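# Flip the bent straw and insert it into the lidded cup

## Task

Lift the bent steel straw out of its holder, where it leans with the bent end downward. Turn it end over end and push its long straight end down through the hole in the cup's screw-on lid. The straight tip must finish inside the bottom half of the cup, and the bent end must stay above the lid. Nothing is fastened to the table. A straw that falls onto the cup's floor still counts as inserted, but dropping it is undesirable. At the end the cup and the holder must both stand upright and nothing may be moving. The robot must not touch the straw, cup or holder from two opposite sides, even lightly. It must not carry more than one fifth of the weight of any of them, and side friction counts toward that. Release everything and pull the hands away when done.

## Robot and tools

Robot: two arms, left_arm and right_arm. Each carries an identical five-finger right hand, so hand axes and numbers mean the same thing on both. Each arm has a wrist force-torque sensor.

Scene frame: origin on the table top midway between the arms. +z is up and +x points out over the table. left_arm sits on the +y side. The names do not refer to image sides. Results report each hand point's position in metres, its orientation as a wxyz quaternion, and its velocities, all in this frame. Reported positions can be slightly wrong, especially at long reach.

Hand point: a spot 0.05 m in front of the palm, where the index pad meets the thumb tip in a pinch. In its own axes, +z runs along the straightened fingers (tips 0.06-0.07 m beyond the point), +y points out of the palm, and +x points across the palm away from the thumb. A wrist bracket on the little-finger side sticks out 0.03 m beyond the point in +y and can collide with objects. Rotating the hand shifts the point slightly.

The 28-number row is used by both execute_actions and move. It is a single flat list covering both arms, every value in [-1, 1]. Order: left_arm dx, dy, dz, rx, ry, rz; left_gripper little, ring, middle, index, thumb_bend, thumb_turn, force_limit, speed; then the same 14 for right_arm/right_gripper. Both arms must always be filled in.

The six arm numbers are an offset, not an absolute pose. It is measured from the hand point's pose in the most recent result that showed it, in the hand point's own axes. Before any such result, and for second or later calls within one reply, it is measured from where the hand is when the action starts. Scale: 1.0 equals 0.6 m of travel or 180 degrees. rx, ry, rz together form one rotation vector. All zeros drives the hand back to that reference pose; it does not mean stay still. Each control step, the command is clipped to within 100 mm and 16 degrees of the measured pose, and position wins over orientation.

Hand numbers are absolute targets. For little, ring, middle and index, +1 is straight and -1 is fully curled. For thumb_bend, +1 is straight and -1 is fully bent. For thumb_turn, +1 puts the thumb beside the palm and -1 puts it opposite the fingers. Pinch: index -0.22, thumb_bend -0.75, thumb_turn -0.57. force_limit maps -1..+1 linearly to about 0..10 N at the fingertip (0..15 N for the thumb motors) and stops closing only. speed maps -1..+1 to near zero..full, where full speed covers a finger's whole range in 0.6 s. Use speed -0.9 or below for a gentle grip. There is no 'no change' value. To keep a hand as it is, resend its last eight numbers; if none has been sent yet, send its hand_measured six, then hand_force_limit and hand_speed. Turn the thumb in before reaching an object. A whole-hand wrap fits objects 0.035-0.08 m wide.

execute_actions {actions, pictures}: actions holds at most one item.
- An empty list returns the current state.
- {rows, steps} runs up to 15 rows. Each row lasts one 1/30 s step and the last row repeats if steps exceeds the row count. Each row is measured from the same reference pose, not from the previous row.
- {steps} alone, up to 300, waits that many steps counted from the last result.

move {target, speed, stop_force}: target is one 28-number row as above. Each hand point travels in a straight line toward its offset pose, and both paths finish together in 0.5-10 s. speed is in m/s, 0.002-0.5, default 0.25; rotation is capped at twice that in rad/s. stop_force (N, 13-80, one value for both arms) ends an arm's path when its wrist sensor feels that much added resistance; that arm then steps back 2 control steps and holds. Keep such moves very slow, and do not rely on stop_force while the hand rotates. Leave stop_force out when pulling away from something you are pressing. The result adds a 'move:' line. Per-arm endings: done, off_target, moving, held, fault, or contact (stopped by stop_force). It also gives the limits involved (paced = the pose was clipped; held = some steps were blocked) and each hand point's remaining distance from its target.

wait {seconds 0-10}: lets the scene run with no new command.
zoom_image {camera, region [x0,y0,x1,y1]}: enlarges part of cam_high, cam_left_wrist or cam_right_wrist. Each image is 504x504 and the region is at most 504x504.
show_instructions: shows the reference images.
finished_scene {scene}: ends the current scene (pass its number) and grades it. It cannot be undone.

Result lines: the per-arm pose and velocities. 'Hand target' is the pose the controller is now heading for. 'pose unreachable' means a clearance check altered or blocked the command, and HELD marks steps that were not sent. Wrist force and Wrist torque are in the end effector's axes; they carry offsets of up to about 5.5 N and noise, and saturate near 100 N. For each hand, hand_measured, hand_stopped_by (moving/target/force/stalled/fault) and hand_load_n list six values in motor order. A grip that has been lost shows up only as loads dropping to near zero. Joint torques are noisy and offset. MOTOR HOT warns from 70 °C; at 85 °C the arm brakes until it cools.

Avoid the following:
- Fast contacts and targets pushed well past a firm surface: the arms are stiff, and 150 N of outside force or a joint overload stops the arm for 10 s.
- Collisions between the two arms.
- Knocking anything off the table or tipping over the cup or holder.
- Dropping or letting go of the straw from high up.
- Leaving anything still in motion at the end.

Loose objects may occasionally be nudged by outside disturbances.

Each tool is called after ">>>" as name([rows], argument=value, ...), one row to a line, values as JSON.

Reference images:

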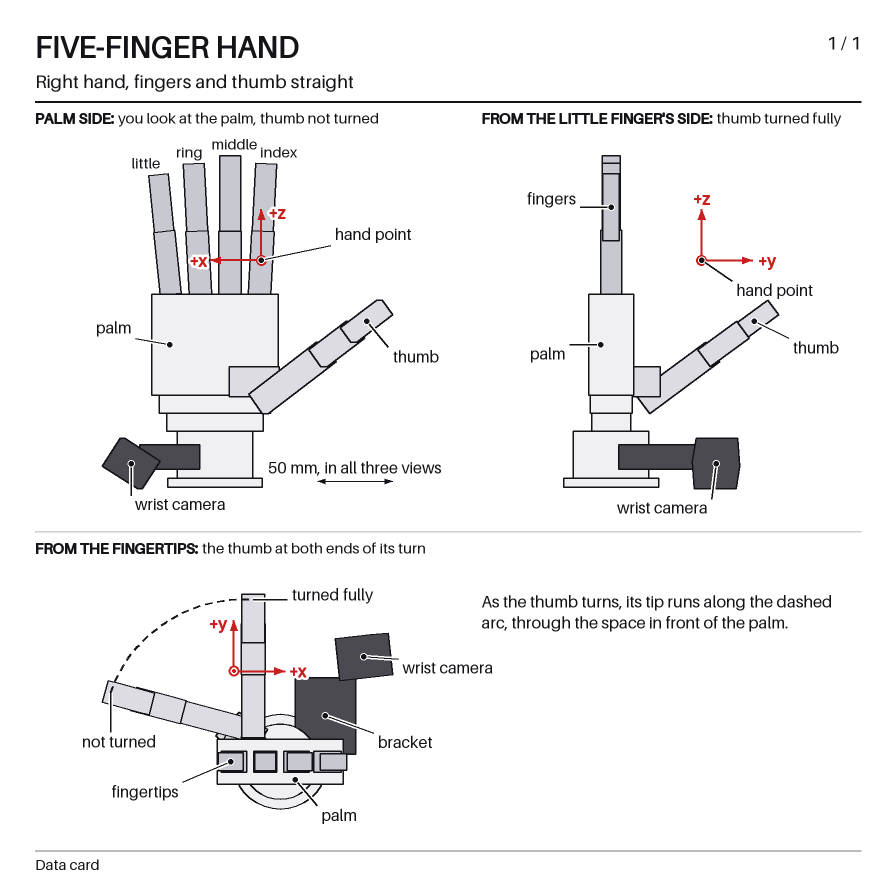

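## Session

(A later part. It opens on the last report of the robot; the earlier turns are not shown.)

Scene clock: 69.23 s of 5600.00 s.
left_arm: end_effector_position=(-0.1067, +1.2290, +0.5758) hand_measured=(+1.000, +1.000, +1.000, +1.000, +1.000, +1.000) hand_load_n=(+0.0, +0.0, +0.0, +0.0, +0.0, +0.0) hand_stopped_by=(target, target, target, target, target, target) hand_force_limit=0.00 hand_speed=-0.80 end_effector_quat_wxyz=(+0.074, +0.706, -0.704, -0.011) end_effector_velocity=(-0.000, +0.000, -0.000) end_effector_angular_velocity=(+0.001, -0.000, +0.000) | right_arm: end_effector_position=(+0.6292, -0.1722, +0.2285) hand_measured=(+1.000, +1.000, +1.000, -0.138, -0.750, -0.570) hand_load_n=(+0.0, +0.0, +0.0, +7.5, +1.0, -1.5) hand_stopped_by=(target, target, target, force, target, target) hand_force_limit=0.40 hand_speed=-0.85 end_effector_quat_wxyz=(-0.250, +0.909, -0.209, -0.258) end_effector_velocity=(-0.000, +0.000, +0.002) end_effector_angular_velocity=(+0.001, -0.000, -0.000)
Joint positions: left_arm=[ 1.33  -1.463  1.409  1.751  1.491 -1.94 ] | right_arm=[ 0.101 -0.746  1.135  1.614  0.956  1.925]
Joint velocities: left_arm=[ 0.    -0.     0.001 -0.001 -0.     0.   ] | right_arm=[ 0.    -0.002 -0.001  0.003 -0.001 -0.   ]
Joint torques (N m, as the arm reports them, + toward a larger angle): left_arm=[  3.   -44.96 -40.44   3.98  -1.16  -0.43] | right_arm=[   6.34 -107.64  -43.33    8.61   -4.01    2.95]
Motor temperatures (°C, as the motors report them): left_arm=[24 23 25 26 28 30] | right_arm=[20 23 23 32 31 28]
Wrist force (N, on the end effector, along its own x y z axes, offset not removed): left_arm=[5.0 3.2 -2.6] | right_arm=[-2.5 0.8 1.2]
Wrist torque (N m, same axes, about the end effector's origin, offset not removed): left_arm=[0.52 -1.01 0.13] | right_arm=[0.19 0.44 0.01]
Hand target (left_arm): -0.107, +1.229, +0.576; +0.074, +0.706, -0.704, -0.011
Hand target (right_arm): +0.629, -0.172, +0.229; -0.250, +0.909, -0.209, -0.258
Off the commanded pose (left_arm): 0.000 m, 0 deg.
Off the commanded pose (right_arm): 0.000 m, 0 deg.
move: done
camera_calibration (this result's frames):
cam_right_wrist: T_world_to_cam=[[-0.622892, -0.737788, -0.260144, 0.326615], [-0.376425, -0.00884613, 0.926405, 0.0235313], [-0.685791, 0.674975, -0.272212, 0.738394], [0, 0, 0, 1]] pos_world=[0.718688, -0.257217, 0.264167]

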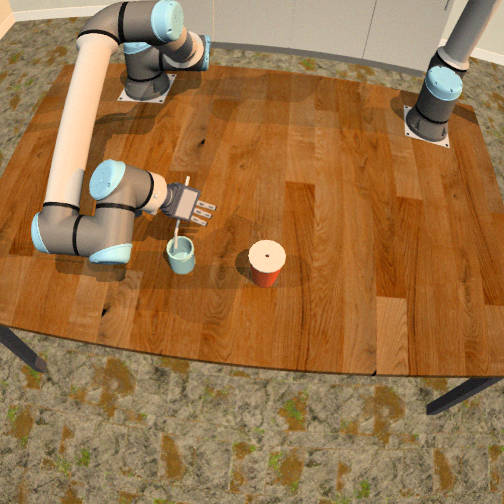

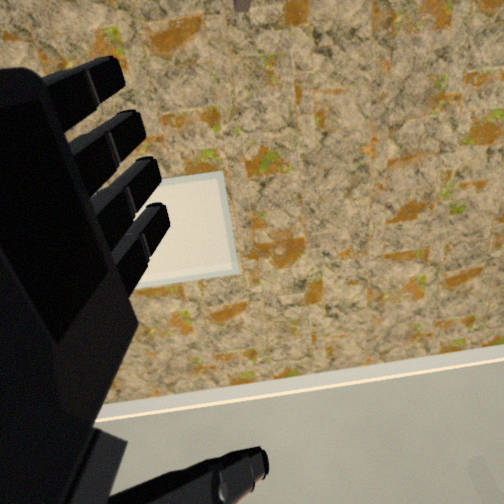

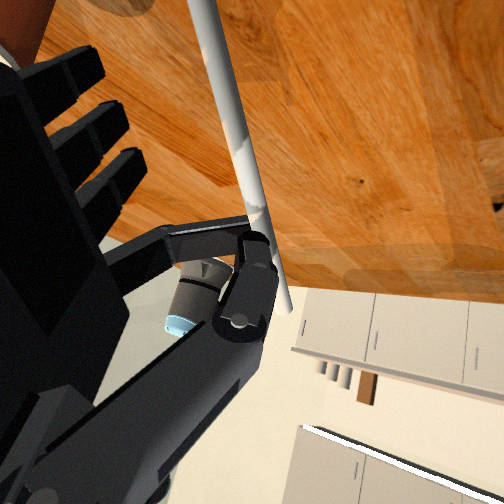

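>>> move(target=[0,0,0,0,0,0,1,1,1,1,1,1,0,-0.8, -0.02,-0.01,-0.025,-0.134,0.23,-0.043,1,1,1,-0.4,-0.75,-0.57,0.4,-0.85], speed=0.15)

>>> zoom_image(camera="cam_high", region=[110, 150, 290, 300])

Scene clock: 76.50 s of 5600.00 s.
left_arm: end_effector_position=(-0.1067, +1.2290, +0.5758) hand_measured=(+1.000, +1.000, +1.000, +1.000, +1.000, +1.000) hand_load_n=(+0.0, +0.0, +0.0, +0.0, +0.0, +0.0) hand_stopped_by=(target, target, target, target, target, target) hand_force_limit=0.00 hand_speed=-0.80 end_effector_quat_wxyz=(+0.074, +0.706, -0.704, -0.011) end_effector_velocity=(-0.000, +0.000, -0.001) end_effector_angular_velocity=(-0.001, +0.000, +0.001) | right_arm: end_effector_position=(+0.6282, -0.1730, +0.2484) hand_measured=(+1.000, +1.000, +1.000, -0.138, -0.750, -0.570) hand_load_n=(+0.0, +0.0, +0.0, +7.5, +1.0, -1.5) hand_stopped_by=(target, target, target, force, target, target) hand_force_limit=0.40 hand_speed=-0.85 end_effector_quat_wxyz=(+0.014, +0.984, -0.166, +0.056) end_effector_velocity=(-0.001, -0.000, +0.000) end_effector_angular_velocity=(-0.012, -0.007, +0.001)
Joint positions: left_arm=[ 1.33  -1.463  1.409  1.751  1.491 -1.94 ] | right_arm=[ 0.325 -0.925  1.177  1.229  1.644  2.167]
Joint velocities: left_arm=[ 0.001  0.001  0.    -0.     0.    -0.   ] | right_arm=[ 0.004 -0.002  0.004 -0.005  0.014  0.002]
Joint torques (N m, as the arm reports them, + toward a larger angle): left_arm=[  3.39 -44.44 -40.91   3.89  -1.15  -0.37] | right_arm=[  2.94 -98.97 -31.53  -0.26   3.63   3.  ]
Motor temperatures (°C, as the motors report them): left_arm=[24 23 25 26 28 30] | right_arm=[20 23 23 32 31 28]
Wrist force (N, on the end effector, along its own x y z axes, offset not removed): left_arm=[-0.4 1.4 -4.2] | right_arm=[0.2 -0.4 -0.9]
Wrist torque (N m, same axes, about the end effector's origin, offset not removed): left_arm=[0.19 0.16 -0.12] | right_arm=[-0.06 0.02 -0.04]
Hand target (left_arm): -0.107, +1.229, +0.576; +0.074, +0.706, -0.704, -0.011
Hand target (right_arm): +0.628, -0.173, +0.248; +0.015, +0.984, -0.166, +0.057
Off the commanded pose (left_arm): 0.000 m, 0 deg.
Off the commanded pose (right_arm): 0.000 m, 0 deg.
After step 90, 1.00 s passed at rest.
move: done
camera_calibration (this result's frames):
cam_right_wrist: T_world_to_cam=[[-0.464743, -0.885335, -0.0139815, 0.144486], [-0.791534, 0.408323, 0.454694, 0.454799], [-0.396847, 0.222382, -0.890538, 0.637451], [0, 0, 0, 1]] pos_world=[0.680109, -0.199545, 0.362901]

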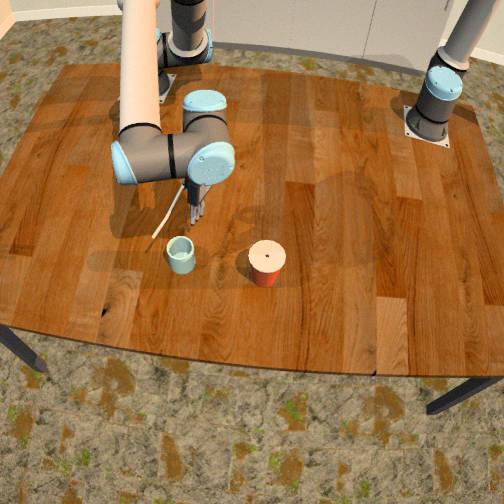

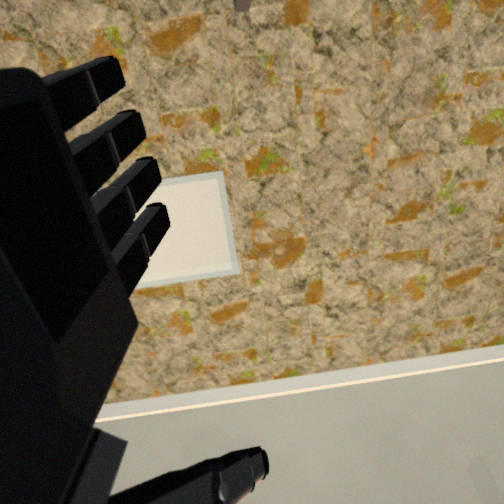

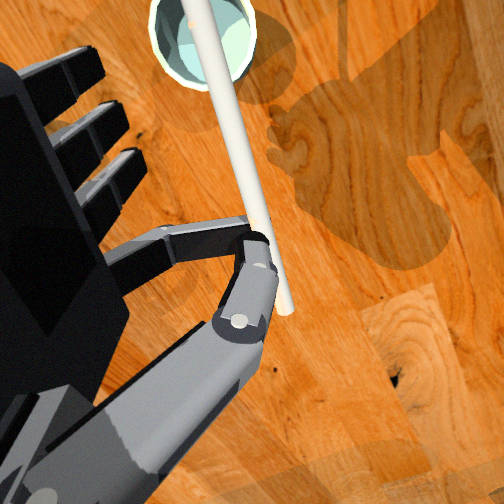

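Region (110, 150, 290, 300) of cam_high's 504x504 image, scaled by 2.800, with more detail than that image has.

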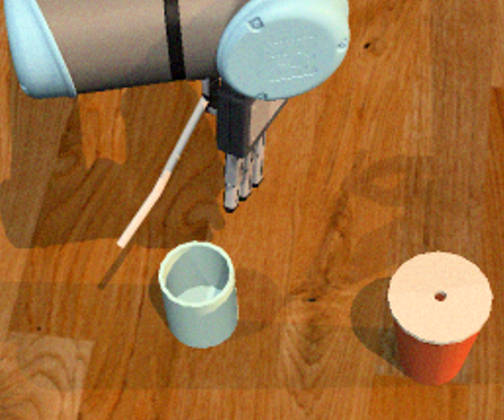

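>>> move(target=[0,0,0,0,0,0,1,1,1,1,1,1,0,-0.8, 0.038,-0.032,0.188,0,0,0,1,1,1,-0.4,-0.75,-0.57,0.4,-0.85], speed=0.1)

>>> zoom_image(camera="cam_high", region=[120, 200, 240, 310])

Scene clock: 82.90 s of 5600.00 s.
left_arm: end_effector_position=(-0.1067, +1.2290, +0.5758) hand_measured=(+1.000, +1.000, +1.000, +1.000, +1.000, +1.000) hand_load_n=(+0.0, +0.0, +0.0, +0.0, +0.0, +0.0) hand_stopped_by=(target, target, target, target, target, target) hand_force_limit=0.00 hand_speed=-0.80 end_effector_quat_wxyz=(+0.074, +0.706, -0.704, -0.011) end_effector_velocity=(+0.001, +0.000, +0.001) end_effector_angular_velocity=(+0.001, -0.001, -0.001) | right_arm: end_effector_position=(+0.6679, -0.1675, +0.1392) hand_measured=(+1.000, +1.000, +1.000, -0.138, -0.750, -0.570) hand_load_n=(+0.0, +0.0, +0.0, +7.5, +1.0, -1.5) hand_stopped_by=(target, target, target, force, target, target) hand_force_limit=0.40 hand_speed=-0.85 end_effector_quat_wxyz=(+0.014, +0.984, -0.166, +0.056) end_effector_velocity=(+0.000, +0.000, -0.003) end_effector_angular_velocity=(+0.001, +0.002, -0.000)
Joint positions: left_arm=[ 1.33  -1.463  1.409  1.751  1.491 -1.94 ] | right_arm=[ 0.319 -0.801  1.162  1.119  1.643  2.161]
Joint velocities: left_arm=[-0.001 -0.001 -0.001 -0.     0.001 -0.   ] | right_arm=[-0.     0.003  0.    -0.002 -0.001  0.   ]
Joint torques (N m, as the arm reports them, + toward a larger angle): left_arm=[  3.44 -42.51 -40.39   4.24  -1.09  -0.64] | right_arm=[-12.11 -84.35 -44.15  -0.17  -3.02  -3.95]
Motor temperatures (°C, as the motors report them): left_arm=[24 23 25 26 28 30] | right_arm=[20 23 23 32 31 28]
Wrist force (N, on the end effector, along its own x y z axes, offset not removed): left_arm=[1.0 4.2 -2.9] | right_arm=[2.1 1.0 1.1]
Wrist torque (N m, same axes, about the end effector's origin, offset not removed): left_arm=[0.66 -0.11 0.13] | right_arm=[0.00 -0.31 0.16]
Hand target (left_arm): -0.107, +1.229, +0.576; +0.074, +0.706, -0.704, -0.011
Hand target (right_arm): +0.668, -0.168, +0.139; +0.014, +0.984, -0.166, +0.056
Off the commanded pose (left_arm): 0.000 m, 0 deg.
Off the commanded pose (right_arm): 0.000 m, 0 deg.
After step 90, 1.73 s passed at rest.
move: done
camera_calibration (this result's frames):
cam_left_wrist: T_world_to_cam=[[-0.988773, 0.126019, 0.0802944, -0.301286], [0.148336, 0.892586, 0.425778, -1.32357], [-0.0180137, 0.432908, -0.901258, 0.116818], [0, 0, 0, 1]] pos_world=[-0.0994672, 1.1688, 0.693022]
cam_right_wrist: T_world_to_cam=[[-0.464741, -0.885336, -0.0139961, 0.166283], [-0.791542, 0.408318, 0.454684, 0.533653], [-0.396833, 0.222389, -0.890543, 0.55474], [0, 0, 0, 1]] pos_world=[0.719826, -0.194052, 0.253704]

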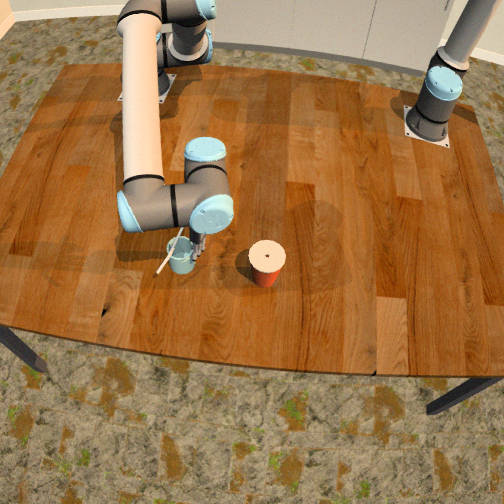

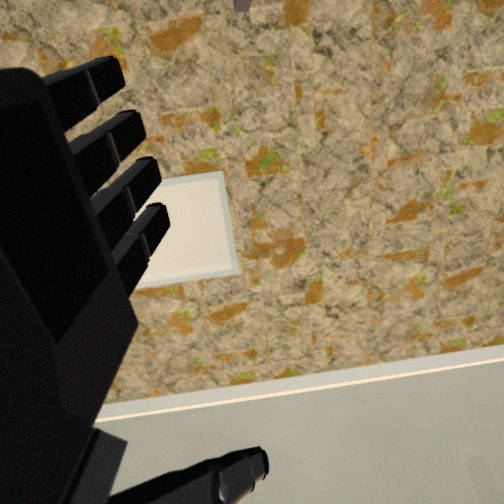

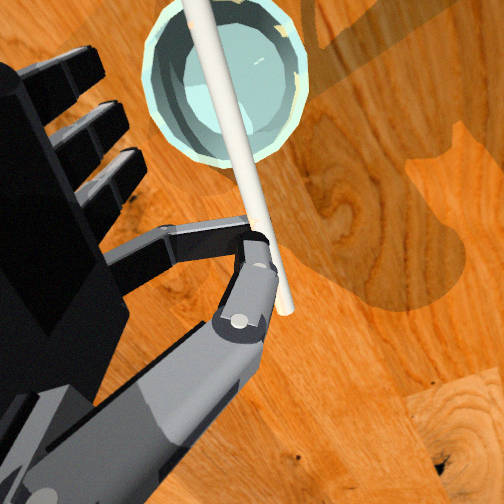

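Region (120, 200, 240, 310) of cam_high's 504x504 image, scaled by 4.200, with more detail than that image has; it fills the top 462 rows of this view, and the rest is white.

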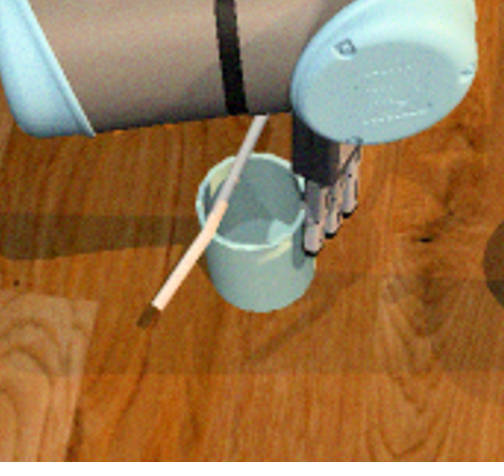

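>>> move(target=[0,0,0,0,0,0,1,1,1,1,1,1,0,-0.8, 0.007,-0.009,0.069,0,0,0,1,1,1,-0.4,-0.75,-0.57,0.4,-0.85], speed=0.04)

>>> zoom_image(camera="cam_high", region=[120, 200, 240, 310])

Scene clock: 88.07 s of 5600.00 s.
left_arm: end_effector_position=(-0.1067, +1.2290, +0.5758) hand_measured=(+1.000, +1.000, +1.000, +1.000, +1.000, +1.000) hand_load_n=(+0.0, +0.0, +0.0, +0.0, +0.0, +0.0) hand_stopped_by=(target, target, target, target, target, target) hand_force_limit=0.00 hand_speed=-0.80 end_effector_quat_wxyz=(+0.074, +0.706, -0.704, -0.011) end_effector_velocity=(-0.001, -0.001, +0.001) end_effector_angular_velocity=(+0.000, -0.000, +0.000) | right_arm: end_effector_position=(+0.6780, -0.1657, +0.0989) hand_measured=(+1.000, +1.000, +1.000, -0.138, -0.750, -0.570) hand_load_n=(+0.0, +0.0, +0.0, +7.5, +1.0, -1.5) hand_stopped_by=(target, target, target, force, target, target) hand_force_limit=0.40 hand_speed=-0.85 end_effector_quat_wxyz=(+0.014, +0.984, -0.166, +0.056) end_effector_velocity=(+0.000, -0.000, -0.005) end_effector_angular_velocity=(-0.001, +0.002, +0.001)
Joint positions: left_arm=[ 1.33  -1.463  1.409  1.751  1.491 -1.94 ] | right_arm=[ 0.318 -0.758  1.16   1.078  1.643  2.16 ]
Joint velocities: left_arm=[ 0.001 -0.002  0.001  0.001 -0.     0.   ] | right_arm=[-0.     0.005  0.001 -0.003  0.001 -0.001]
Joint torques (N m, as the arm reports them, + toward a larger angle): left_arm=[  3.36 -44.55 -40.5    4.06  -1.24  -0.56] | right_arm=[-12.67 -86.34 -43.55  -0.25  -3.06  -3.76]
Motor temperatures (°C, as the motors report them): left_arm=[24 23 25 26 28 30] | right_arm=[20 23 23 32 31 28]
Wrist force (N, on the end effector, along its own x y z axes, offset not removed): left_arm=[-0.9 -0.4 1.7] | right_arm=[0.0 -1.3 3.3]
Wrist torque (N m, same axes, about the end effector's origin, offset not removed): left_arm=[-0.38 -0.22 -0.19] | right_arm=[-0.49 0.03 -0.11]
Hand target (left_arm): -0.107, +1.229, +0.576; +0.074, +0.706, -0.704, -0.011
Hand target (right_arm): +0.678, -0.166, +0.099; +0.014, +0.984, -0.166, +0.056
Off the commanded pose (left_arm): 0.000 m, 0 deg.
Off the commanded pose (right_arm): 0.000 m, 0 deg.
After step 90, 0.77 s passed at rest.
move: done
camera_calibration (this result's frames):
cam_right_wrist: T_world_to_cam=[[-0.464741, -0.885336, -0.0139984, 0.172007], [-0.791543, 0.408317, 0.454684, 0.559243], [-0.396832, 0.222391, -0.890543, 0.522413], [0, 0, 0, 1]] pos_world=[0.729914, -0.192245, 0.213361]

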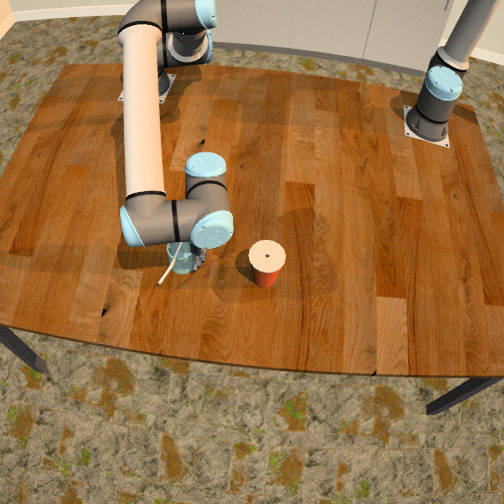

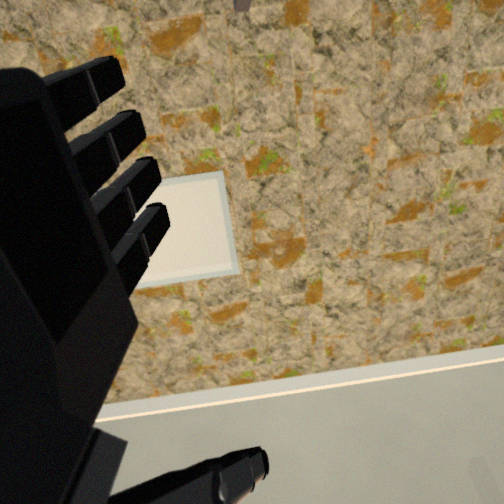

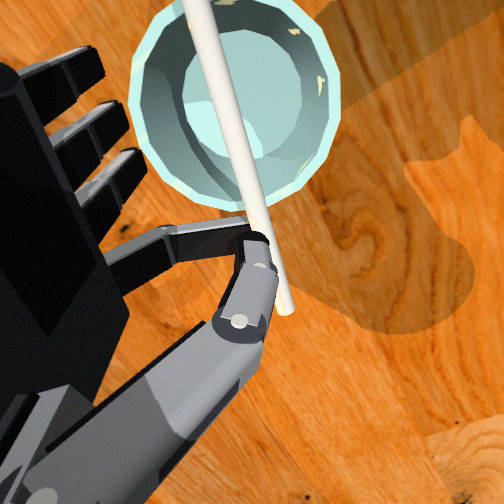

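Region (120, 200, 240, 310) of cam_high's 504x504 image, scaled by 4.200, with more detail than that image has; it fills the top 462 rows of this view, and the rest is white.

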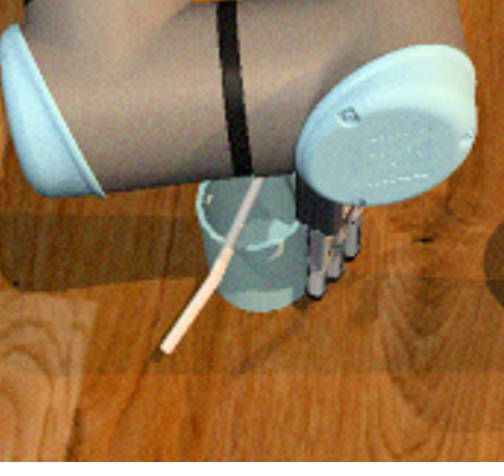

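>>> move(target=[0,0,0,0,0,0,1,1,1,1,1,1,0,-0.8, -0.002,0,0.012,0,-0.03,0,1,1,1,-0.4,-0.75,-0.57,0.4,-0.85], speed=0.03)

>>> move(target=[0,0,0,0,0,0,1,1,1,1,1,1,0,-0.8, 0,0,0,0,0,0,1,1,1,0.2,-0.75,-0.57,0.4,-0.8], speed=0.03)

>>> zoom_image(camera="cam_high", region=[120, 200, 240, 310])

Scene clock: 93.80 s of 5600.00 s.
left_arm: end_effector_position=(-0.1067, +1.2290, +0.5758) hand_measured=(+1.000, +1.000, +1.000, +1.000, +1.000, +1.000) hand_load_n=(+0.0, +0.0, +0.0, +0.0, +0.0, +0.0) hand_stopped_by=(target, target, target, target, target, target) hand_force_limit=0.00 hand_speed=-0.80 end_effector_quat_wxyz=(+0.074, +0.706, -0.704, -0.011) end_effector_velocity=(-0.000, +0.000, +0.000) end_effector_angular_velocity=(+0.000, +0.000, +0.000) | right_arm: end_effector_position=(+0.6777, -0.1657, +0.0917) hand_measured=(+1.000, +1.000, +1.000, -0.138, -0.750, -0.570) hand_load_n=(+0.0, +0.0, +0.0, +0.0, +0.0, +0.0) hand_stopped_by=(target, target, target, force, target, target) hand_force_limit=0.40 hand_speed=-0.85 end_effector_quat_wxyz=(+0.006, +0.986, -0.166, +0.010) end_effector_velocity=(+0.001, -0.000, +0.000) end_effector_angular_velocity=(+0.005, +0.010, -0.001)
Joint positions: left_arm=[ 1.33  -1.463  1.409  1.751  1.491 -1.94 ] | right_arm=[ 0.303 -0.715  1.114  1.158  1.591  2.148]
Joint velocities: left_arm=[ 0.  0. -0.  0. -0. -0.] | right_arm=[-0.003  0.005 -0.008  0.012 -0.007 -0.002]
Joint torques (N m, as the arm reports them, + toward a larger angle): left_arm=[  3.38 -43.52 -40.71   4.45  -1.29  -0.64] | right_arm=[-10.01 -89.26 -44.52   8.15  -2.62  -3.79]
Motor temperatures (°C, as the motors report them): left_arm=[24 23 25 26 28 30] | right_arm=[20 23 23 32 31 28]
Wrist force (N, on the end effector, along its own x y z axes, offset not removed): left_arm=[0.9 0.2 -3.4] | right_arm=[1.3 3.2 -0.1]
Wrist torque (N m, same axes, about the end effector's origin, offset not removed): left_arm=[-0.10 -0.06 -0.04] | right_arm=[0.32 -0.12 0.16]
Hand target (left_arm): -0.107, +1.229, +0.576; +0.074, +0.706, -0.704, -0.011
Hand target (right_arm): +0.678, -0.166, +0.092; +0.006, +0.986, -0.166, +0.010
Off the commanded pose (left_arm): 0.000 m, 0 deg.
Off the commanded pose (right_arm): 0.000 m, 0 deg.
After step 90, 0.93 s passed at rest.
move: done
camera_calibration (this result's frames):
cam_left_wrist: T_world_to_cam=[[-0.988773, 0.126019, 0.0802944, -0.301287], [0.148336, 0.892586, 0.425778, -1.32357], [-0.0180135, 0.432908, -0.901258, 0.116818], [0, 0, 0, 1]] pos_world=[-0.0994672, 1.1688, 0.693022]
cam_right_wrist: T_world_to_cam=[[-0.46614, -0.884711, -0.000234077, 0.171604], [-0.747899, 0.393915, 0.534302, 0.522986], [-0.47261, 0.249235, -0.845294, 0.567501], [0, 0, 0, 1]] pos_world=[0.739339, -0.195633, 0.200313]

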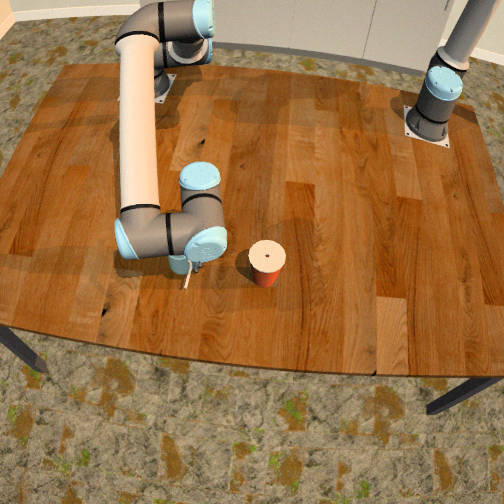

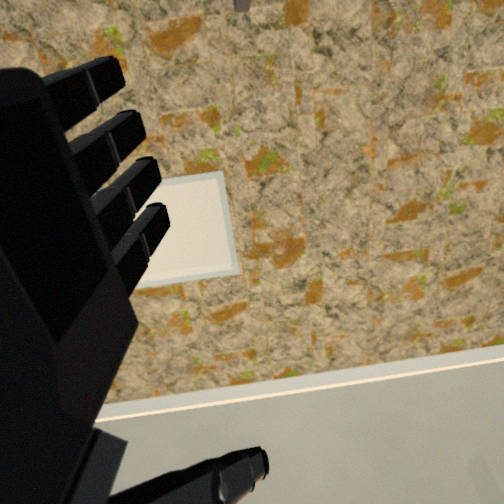

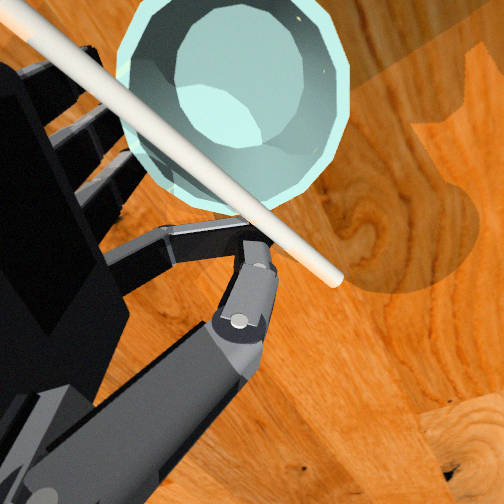

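Scene clock: 95.10 s of 5600.00 s.
left_arm: end_effector_position=(-0.1067, +1.2290, +0.5758) hand_measured=(+1.000, +1.000, +1.000, +1.000, +1.000, +1.000) hand_load_n=(+0.0, +0.0, +0.0, +0.0, +0.0, +0.0) hand_stopped_by=(target, target, target, target, target, target) hand_force_limit=0.00 hand_speed=-0.80 end_effector_quat_wxyz=(+0.074, +0.706, -0.704, -0.011) end_effector_velocity=(-0.000, +0.000, -0.001) end_effector_angular_velocity=(-0.000, +0.000, +0.001) | right_arm: end_effector_position=(+0.6777, -0.1657, +0.0917) hand_measured=(+1.000, +1.000, +1.000, +0.200, -0.750, -0.570) hand_load_n=(+0.0, +0.0, +0.0, +0.0, +0.0, +0.0) hand_stopped_by=(target, target, target, target, target, target) hand_force_limit=0.40 hand_speed=-0.80 end_effector_quat_wxyz=(+0.006, +0.986, -0.166, +0.010) end_effector_velocity=(-0.001, -0.000, -0.002) end_effector_angular_velocity=(-0.001, +0.003, +0.001)
Joint positions: left_arm=[ 1.33  -1.463  1.409  1.751  1.491 -1.94 ] | right_arm=[ 0.303 -0.715  1.114  1.158  1.591  2.148]
Joint velocities: left_arm=[ 0.001  0.001  0.    -0.001 -0.    -0.   ] | right_arm=[ 0.     0.001  0.002 -0.    -0.    -0.001]
Joint torques (N m, as the arm reports them, + toward a larger angle): left_arm=[  4.13 -43.99 -40.89   4.34  -1.25  -0.75] | right_arm=[   6.85 -110.44  -30.58   -0.12    2.89    3.12]
Motor temperatures (°C, as the motors report them): left_arm=[24 23 25 26 28 30] | right_arm=[20 23 23 32 31 28]
Wrist force (N, on the end effector, along its own x y z axes, offset not removed): left_arm=[-4.6 1.9 -1.9] | right_arm=[-4.2 -0.9 2.3]
Wrist torque (N m, same axes, about the end effector's origin, offset not removed): left_arm=[0.14 0.67 -0.51] | right_arm=[-0.30 0.71 -0.37]
Hand target (left_arm): -0.107, +1.229, +0.576; +0.074, +0.706, -0.704, -0.011
Hand target (right_arm): +0.678, -0.166, +0.092; +0.006, +0.986, -0.166, +0.010
Off the commanded pose (left_arm): 0.000 m, 0 deg.
Off the commanded pose (right_arm): 0.000 m, 0 deg.
move: done
camera_calibration (this result's frames):
cam_left_wrist: T_world_to_cam=[[-0.988773, 0.126019, 0.0802944, -0.301287], [0.148336, 0.892586, 0.425778, -1.32357], [-0.0180135, 0.432908, -0.901258, 0.116818], [0, 0, 0, 1]] pos_world=[-0.0994672, 1.1688, 0.693022]
cam_right_wrist: T_world_to_cam=[[-0.466139, -0.884711, -0.000234442, 0.171603], [-0.747899, 0.393914, 0.534302, 0.522986], [-0.472611, 0.249234, -0.845294, 0.567501], [0, 0, 0, 1]] pos_world=[0.739339, -0.195633, 0.200313]

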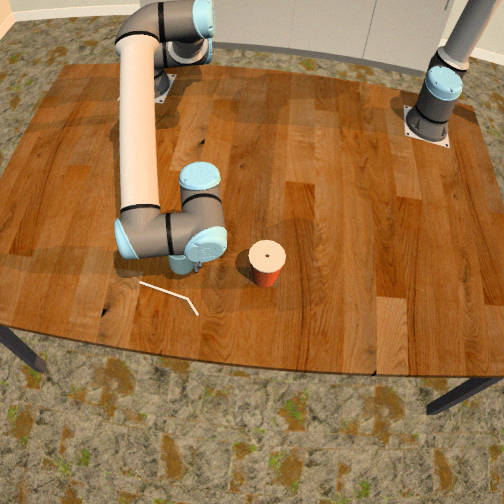

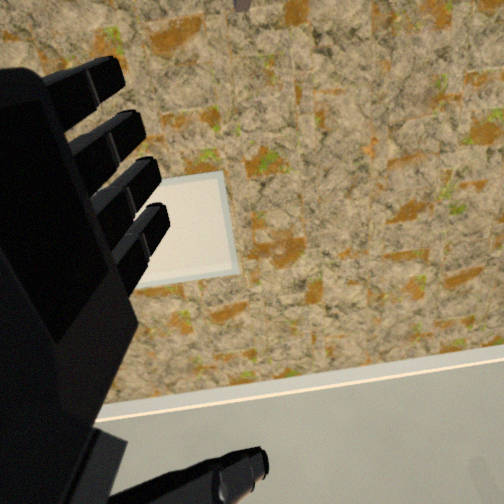

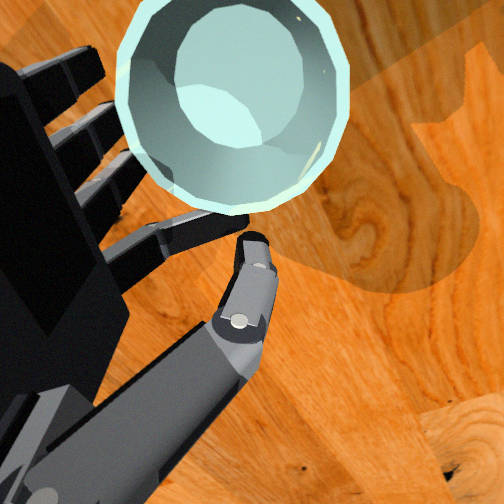

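Region (120, 200, 240, 310) of cam_high's 504x504 image, scaled by 4.200, with more detail than that image has; it fills the top 462 rows of this view, and the rest is white.

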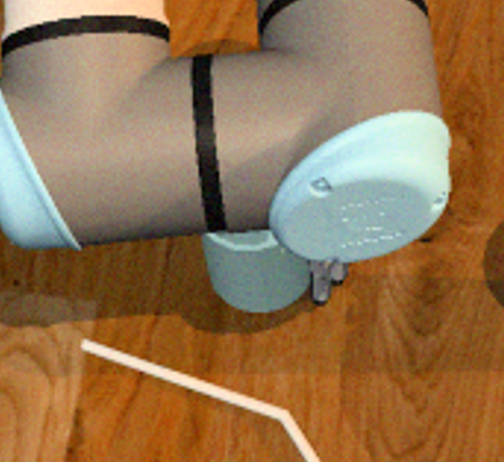

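>>> move(target=[0,0,0,0,0,0,1,1,1,1,1,1,0,-0.8, 0,0,-0.233,0,0,0,1,1,1,0.2,-0.75,-0.57,0.4,-0.8], speed=0.25)

>>> move(target=[0,0,0,0,0,0,1,1,1,1,1,1,0,-0.8, 0.262,-0.092,0.225,0.177,0.224,0.338,1,1,1,0.2,-0.75,-0.57,0.4,-0.8], speed=0.3)

Scene clock: 107.97 s of 5600.00 s.
left_arm: end_effector_position=(-0.1067, +1.2290, +0.5758) hand_measured=(+1.000, +1.000, +1.000, +1.000, +1.000, +1.000) hand_load_n=(+0.0, +0.0, +0.0, +0.0, +0.0, +0.0) hand_stopped_by=(target, target, target, target, target, target) hand_force_limit=0.00 hand_speed=-0.80 end_effector_quat_wxyz=(+0.074, +0.706, -0.704, -0.011) end_effector_velocity=(-0.000, +0.000, -0.000) end_effector_angular_velocity=(-0.002, +0.001, +0.000) | right_arm: end_effector_position=(+0.6748, -0.1635, +0.2311) hand_measured=(+1.000, +1.000, +1.000, +0.200, -0.750, -0.570) hand_load_n=(+0.0, +0.0, +0.0, +0.0, +0.0, +0.0) hand_stopped_by=(target, target, target, target, target, target) hand_force_limit=0.40 hand_speed=-0.80 end_effector_quat_wxyz=(+0.006, +0.986, -0.166, +0.010) end_effector_velocity=(+0.000, -0.000, +0.003) end_effector_angular_velocity=(+0.000, -0.000, +0.001)
Joint positions: left_arm=[ 1.33  -1.463  1.409  1.751  1.491 -1.94 ] | right_arm=[ 0.306 -0.796  1.005  1.348  1.591  2.151]
Joint velocities: left_arm=[ 0.     0.001 -0.     0.001 -0.001 -0.   ] | right_arm=[ 0.    -0.001 -0.003  0.004 -0.    -0.001]
Joint torques (N m, as the arm reports them, + toward a larger angle): left_arm=[  4.65 -44.77 -40.87   3.98  -1.13  -0.55] | right_arm=[   7.13 -106.56  -45.08    8.5     3.06    3.03]
Motor temperatures (°C, as the motors report them): left_arm=[24 23 25 26 28 30] | right_arm=[20 23 23 32 31 28]
Wrist force (N, on the end effector, along its own x y z axes, offset not removed): left_arm=[2.0 -4.0 -4.3] | right_arm=[-3.6 -0.7 -1.3]
Wrist torque (N m, same axes, about the end effector's origin, offset not removed): left_arm=[-0.50 -0.23 -0.36] | right_arm=[-0.08 0.68 -0.40]
Hand target (left_arm): -0.107, +1.229, +0.576; +0.074, +0.706, -0.704, -0.011
Hand target (right_arm): +0.675, -0.163, +0.231; +0.006, +0.986, -0.166, +0.010
Off the commanded pose (left_arm): 0.000 m, 0 deg.
Off the commanded pose (right_arm): 0.000 m, 0 deg.
After step 90, 8.67 s passed at rest.
move: done
camera_calibration (this result's frames):
cam_left_wrist: T_world_to_cam=[[-0.988773, 0.126019, 0.0802945, -0.301287], [0.148336, 0.892586, 0.425778, -1.32357], [-0.0180137, 0.432908, -0.901258, 0.116818], [0, 0, 0, 1]] pos_world=[-0.0994672, 1.1688, 0.693022]
cam_right_wrist: T_world_to_cam=[[-0.466137, -0.884713, -0.000261843, 0.172275], [-0.74791, 0.3939, 0.534297, 0.445488], [-0.472596, 0.249251, -0.845297, 0.683471], [0, 0, 0, 1]] pos_world=[0.736494, -0.19342, 0.339758]

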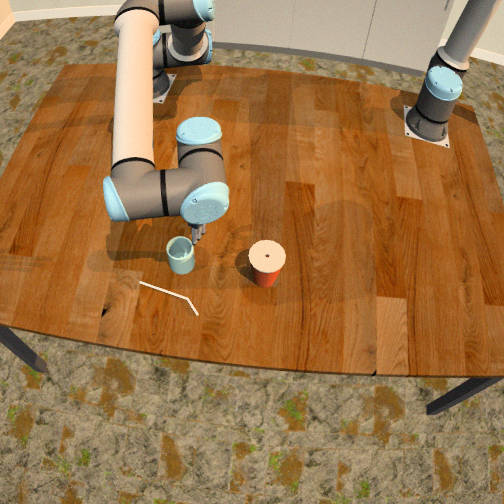

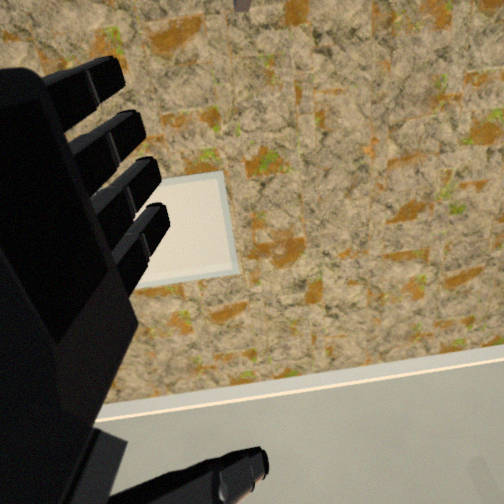

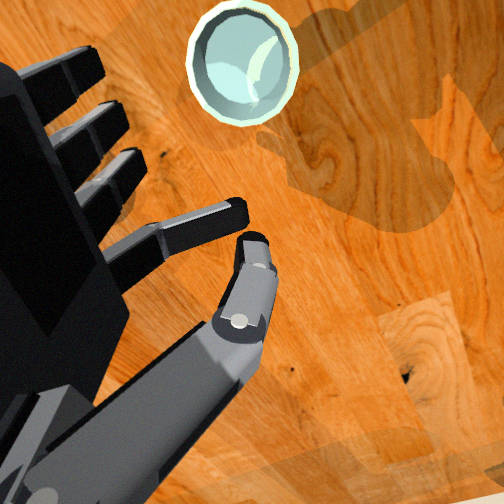

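Scene clock: 110.87 s of 5600.00 s.
left_arm: end_effector_position=(-0.1067, +1.2290, +0.5758) hand_measured=(+1.000, +1.000, +1.000, +1.000, +1.000, +1.000) hand_load_n=(+0.0, +0.0, +0.0, +0.0, +0.0, +0.0) hand_stopped_by=(target, target, target, target, target, target) hand_force_limit=0.00 hand_speed=-0.80 end_effector_quat_wxyz=(+0.074, +0.706, -0.704, -0.011) end_effector_velocity=(-0.001, -0.000, +0.001) end_effector_angular_velocity=(+0.002, -0.000, +0.002) | right_arm: end_effector_position=(+0.8438, -0.1651, +0.0992) hand_measured=(+1.000, +1.000, +1.000, +0.200, -0.750, -0.570) hand_load_n=(+0.0, +0.0, +0.0, +0.0, +0.0, +0.0) hand_stopped_by=(target, target, target, target, target, target) hand_force_limit=0.40 hand_speed=-0.80 end_effector_quat_wxyz=(-0.199, +0.675, -0.605, +0.373) end_effector_velocity=(+0.001, +0.001, +0.000) end_effector_angular_velocity=(+0.002, -0.010, -0.010)
Joint positions: left_arm=[ 1.33  -1.463  1.409  1.751  1.491 -1.94 ] | right_arm=[ 0.29  -0.877  1.315  0.318  1.927  3.108]
Joint velocities: left_arm=[ 0.002 -0.001 -0.001 -0.    -0.001  0.   ] | right_arm=[ 0.003  0.     0.001 -0.009  0.009  0.009]
Joint torques (N m, as the arm reports them, + toward a larger angle): left_arm=[  3.91 -43.69 -40.59   4.2   -1.09  -0.69] | right_arm=[  5.35 -79.95 -33.93  -2.55   3.63   3.36]
Motor temperatures (°C, as the motors report them): left_arm=[24 23 25 26 28 30] | right_arm=[20 23 23 32 31 28]
Wrist force (N, on the end effector, along its own x y z axes, offset not removed): left_arm=[-1.9 0.3 2.9] | right_arm=[-1.3 1.1 -1.0]
Wrist torque (N m, same axes, about the end effector's origin, offset not removed): left_arm=[-0.42 0.04 -0.33] | right_arm=[0.10 0.38 0.10]
Hand target (left_arm): -0.107, +1.229, +0.576; +0.074, +0.706, -0.704, -0.011
Hand target (right_arm): +0.844, -0.165, +0.099; -0.199, +0.674, -0.605, +0.374
Off the commanded pose (left_arm): 0.000 m, 0 deg.
Off the commanded pose (right_arm): 0.000 m, 0 deg.
move: done
camera_calibration (this result's frames):
cam_right_wrist: T_world_to_cam=[[-0.654631, -0.0432576, -0.75471, 0.622412], [-0.322428, 0.918973, 0.226999, 0.401118], [0.683739, 0.39194, -0.615535, -0.322705], [0, 0, 0, 1]] pos_world=[0.757428, -0.215211, 0.180051]

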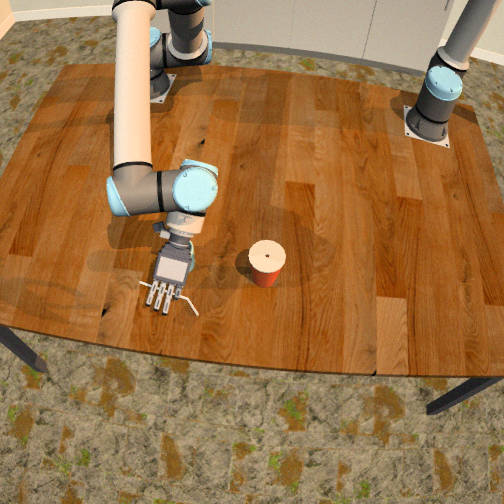

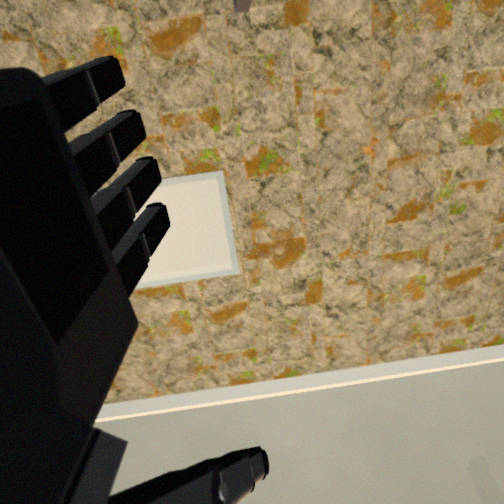

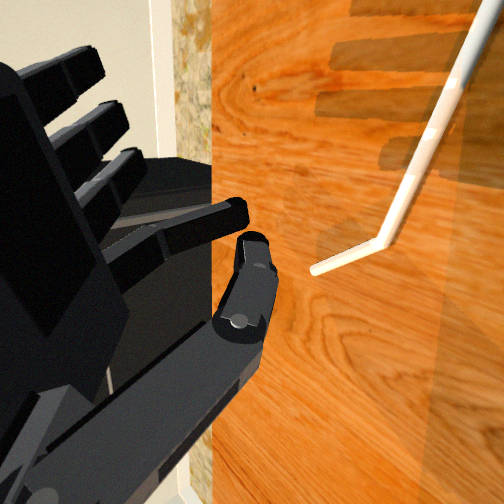

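>>> move(target=[0,0,0,0,0,0,1,1,1,1,1,1,0,-0.8, -0.025,0.097,0.06,0,0,0,1,1,1,0.05,-0.75,-0.57,0.4,-0.8], speed=0.08)

>>> zoom_image(camera="cam_high", region=[120, 220, 240, 340])

Scene clock: 117.00 s of 5600.00 s.
left_arm: end_effector_position=(-0.1067, +1.2290, +0.5758) hand_measured=(+1.000, +1.000, +1.000, +1.000, +1.000, +1.000) hand_load_n=(+0.0, +0.0, +0.0, +0.0, +0.0, +0.0) hand_stopped_by=(target, target, target, target, target, target) hand_force_limit=0.00 hand_speed=-0.80 end_effector_quat_wxyz=(+0.074, +0.706, -0.704, -0.011) end_effector_velocity=(+0.001, +0.000, -0.000) end_effector_angular_velocity=(-0.001, +0.001, -0.001) | right_arm: end_effector_position=(+0.8320, -0.1682, +0.0305) hand_measured=(+1.000, +1.000, +1.000, +0.050, -0.750, -0.570) hand_load_n=(+0.0, +0.0, +0.0, +0.0, +0.0, +0.0) hand_stopped_by=(target, target, target, target, target, target) hand_force_limit=0.40 hand_speed=-0.80 end_effector_quat_wxyz=(-0.199, +0.675, -0.605, +0.373) end_effector_velocity=(-0.001, +0.001, -0.002) end_effector_angular_velocity=(-0.001, +0.001, +0.001)
Joint positions: left_arm=[ 1.33  -1.463  1.409  1.751  1.491 -1.94 ] | right_arm=[ 0.29  -0.841  1.387  0.21   1.927  3.108]
Joint velocities: left_arm=[-0.001  0.     0.     0.001 -0.    -0.   ] | right_arm=[ 0.001  0.001  0.003 -0.003 -0.    -0.001]
Joint torques (N m, as the arm reports them, + toward a larger angle): left_arm=[  4.33 -44.19 -40.78   4.08  -1.15  -0.8 ] | right_arm=[-11.26 -82.88 -29.46  -2.54  -2.58  -3.7 ]
Motor temperatures (°C, as the motors report them): left_arm=[24 23 25 26 28 30] | right_arm=[20 23 23 32 31 28]
Wrist force (N, on the end effector, along its own x y z axes, offset not removed): left_arm=[2.3 -0.2 -1.9] | right_arm=[-2.6 3.8 0.9]
Wrist torque (N m, same axes, about the end effector's origin, offset not removed): left_arm=[-0.13 -0.32 -0.10] | right_arm=[0.46 0.53 -0.13]
Hand target (left_arm): -0.107, +1.229, +0.576; +0.074, +0.706, -0.704, -0.011
Hand target (right_arm): +0.832, -0.168, +0.030; -0.199, +0.675, -0.605, +0.373
Off the commanded pose (left_arm): 0.000 m, 0 deg.
Off the commanded pose (right_arm): 0.000 m, 0 deg.
After step 90, 1.77 s passed at rest.
move: done
camera_calibration (this result's frames):
cam_left_wrist: T_world_to_cam=[[-0.988773, 0.126019, 0.0802944, -0.301286], [0.148335, 0.892586, 0.425778, -1.32357], [-0.0180137, 0.432908, -0.901258, 0.116818], [0, 0, 0, 1]] pos_world=[-0.0994672, 1.1688, 0.693022]
cam_right_wrist: T_world_to_cam=[[-0.654639, -0.0432491, -0.754704, 0.562708], [-0.322414, 0.918977, 0.227003, 0.415743], [0.683738, 0.391932, -0.615542, -0.355726], [0, 0, 0, 1]] pos_world=[0.745636, -0.218301, 0.111339]

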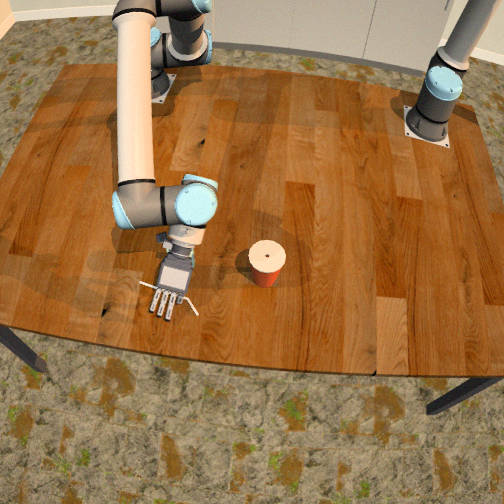

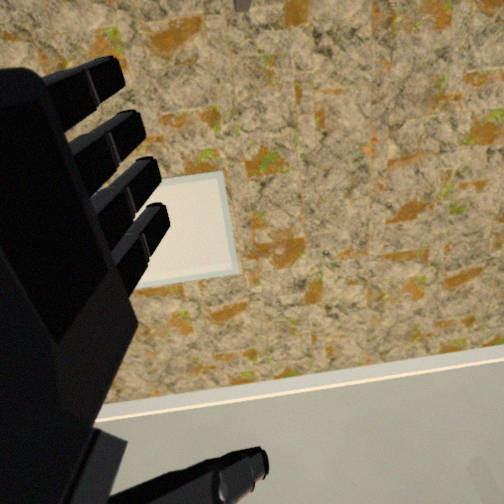

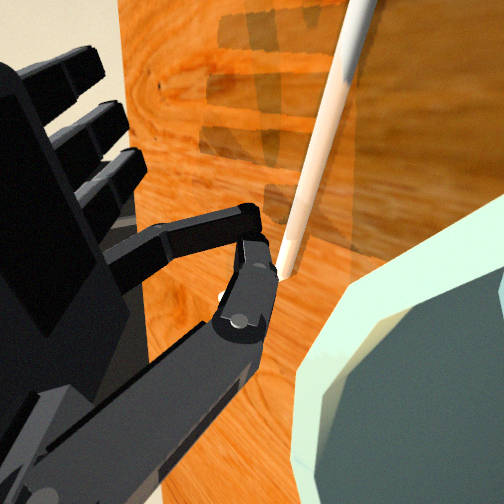

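Region (120, 220, 240, 340) of cam_high's 504x504 image, scaled by 4.200, with more detail than that image has.

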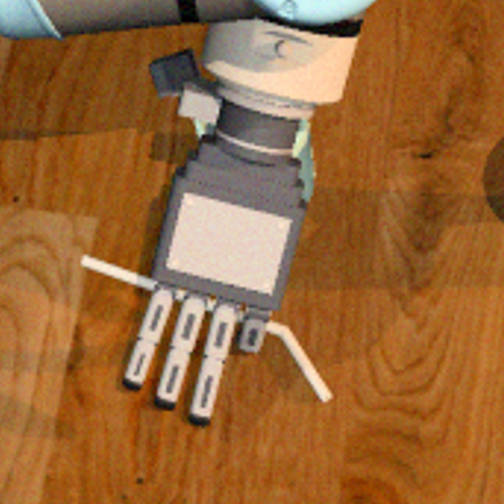

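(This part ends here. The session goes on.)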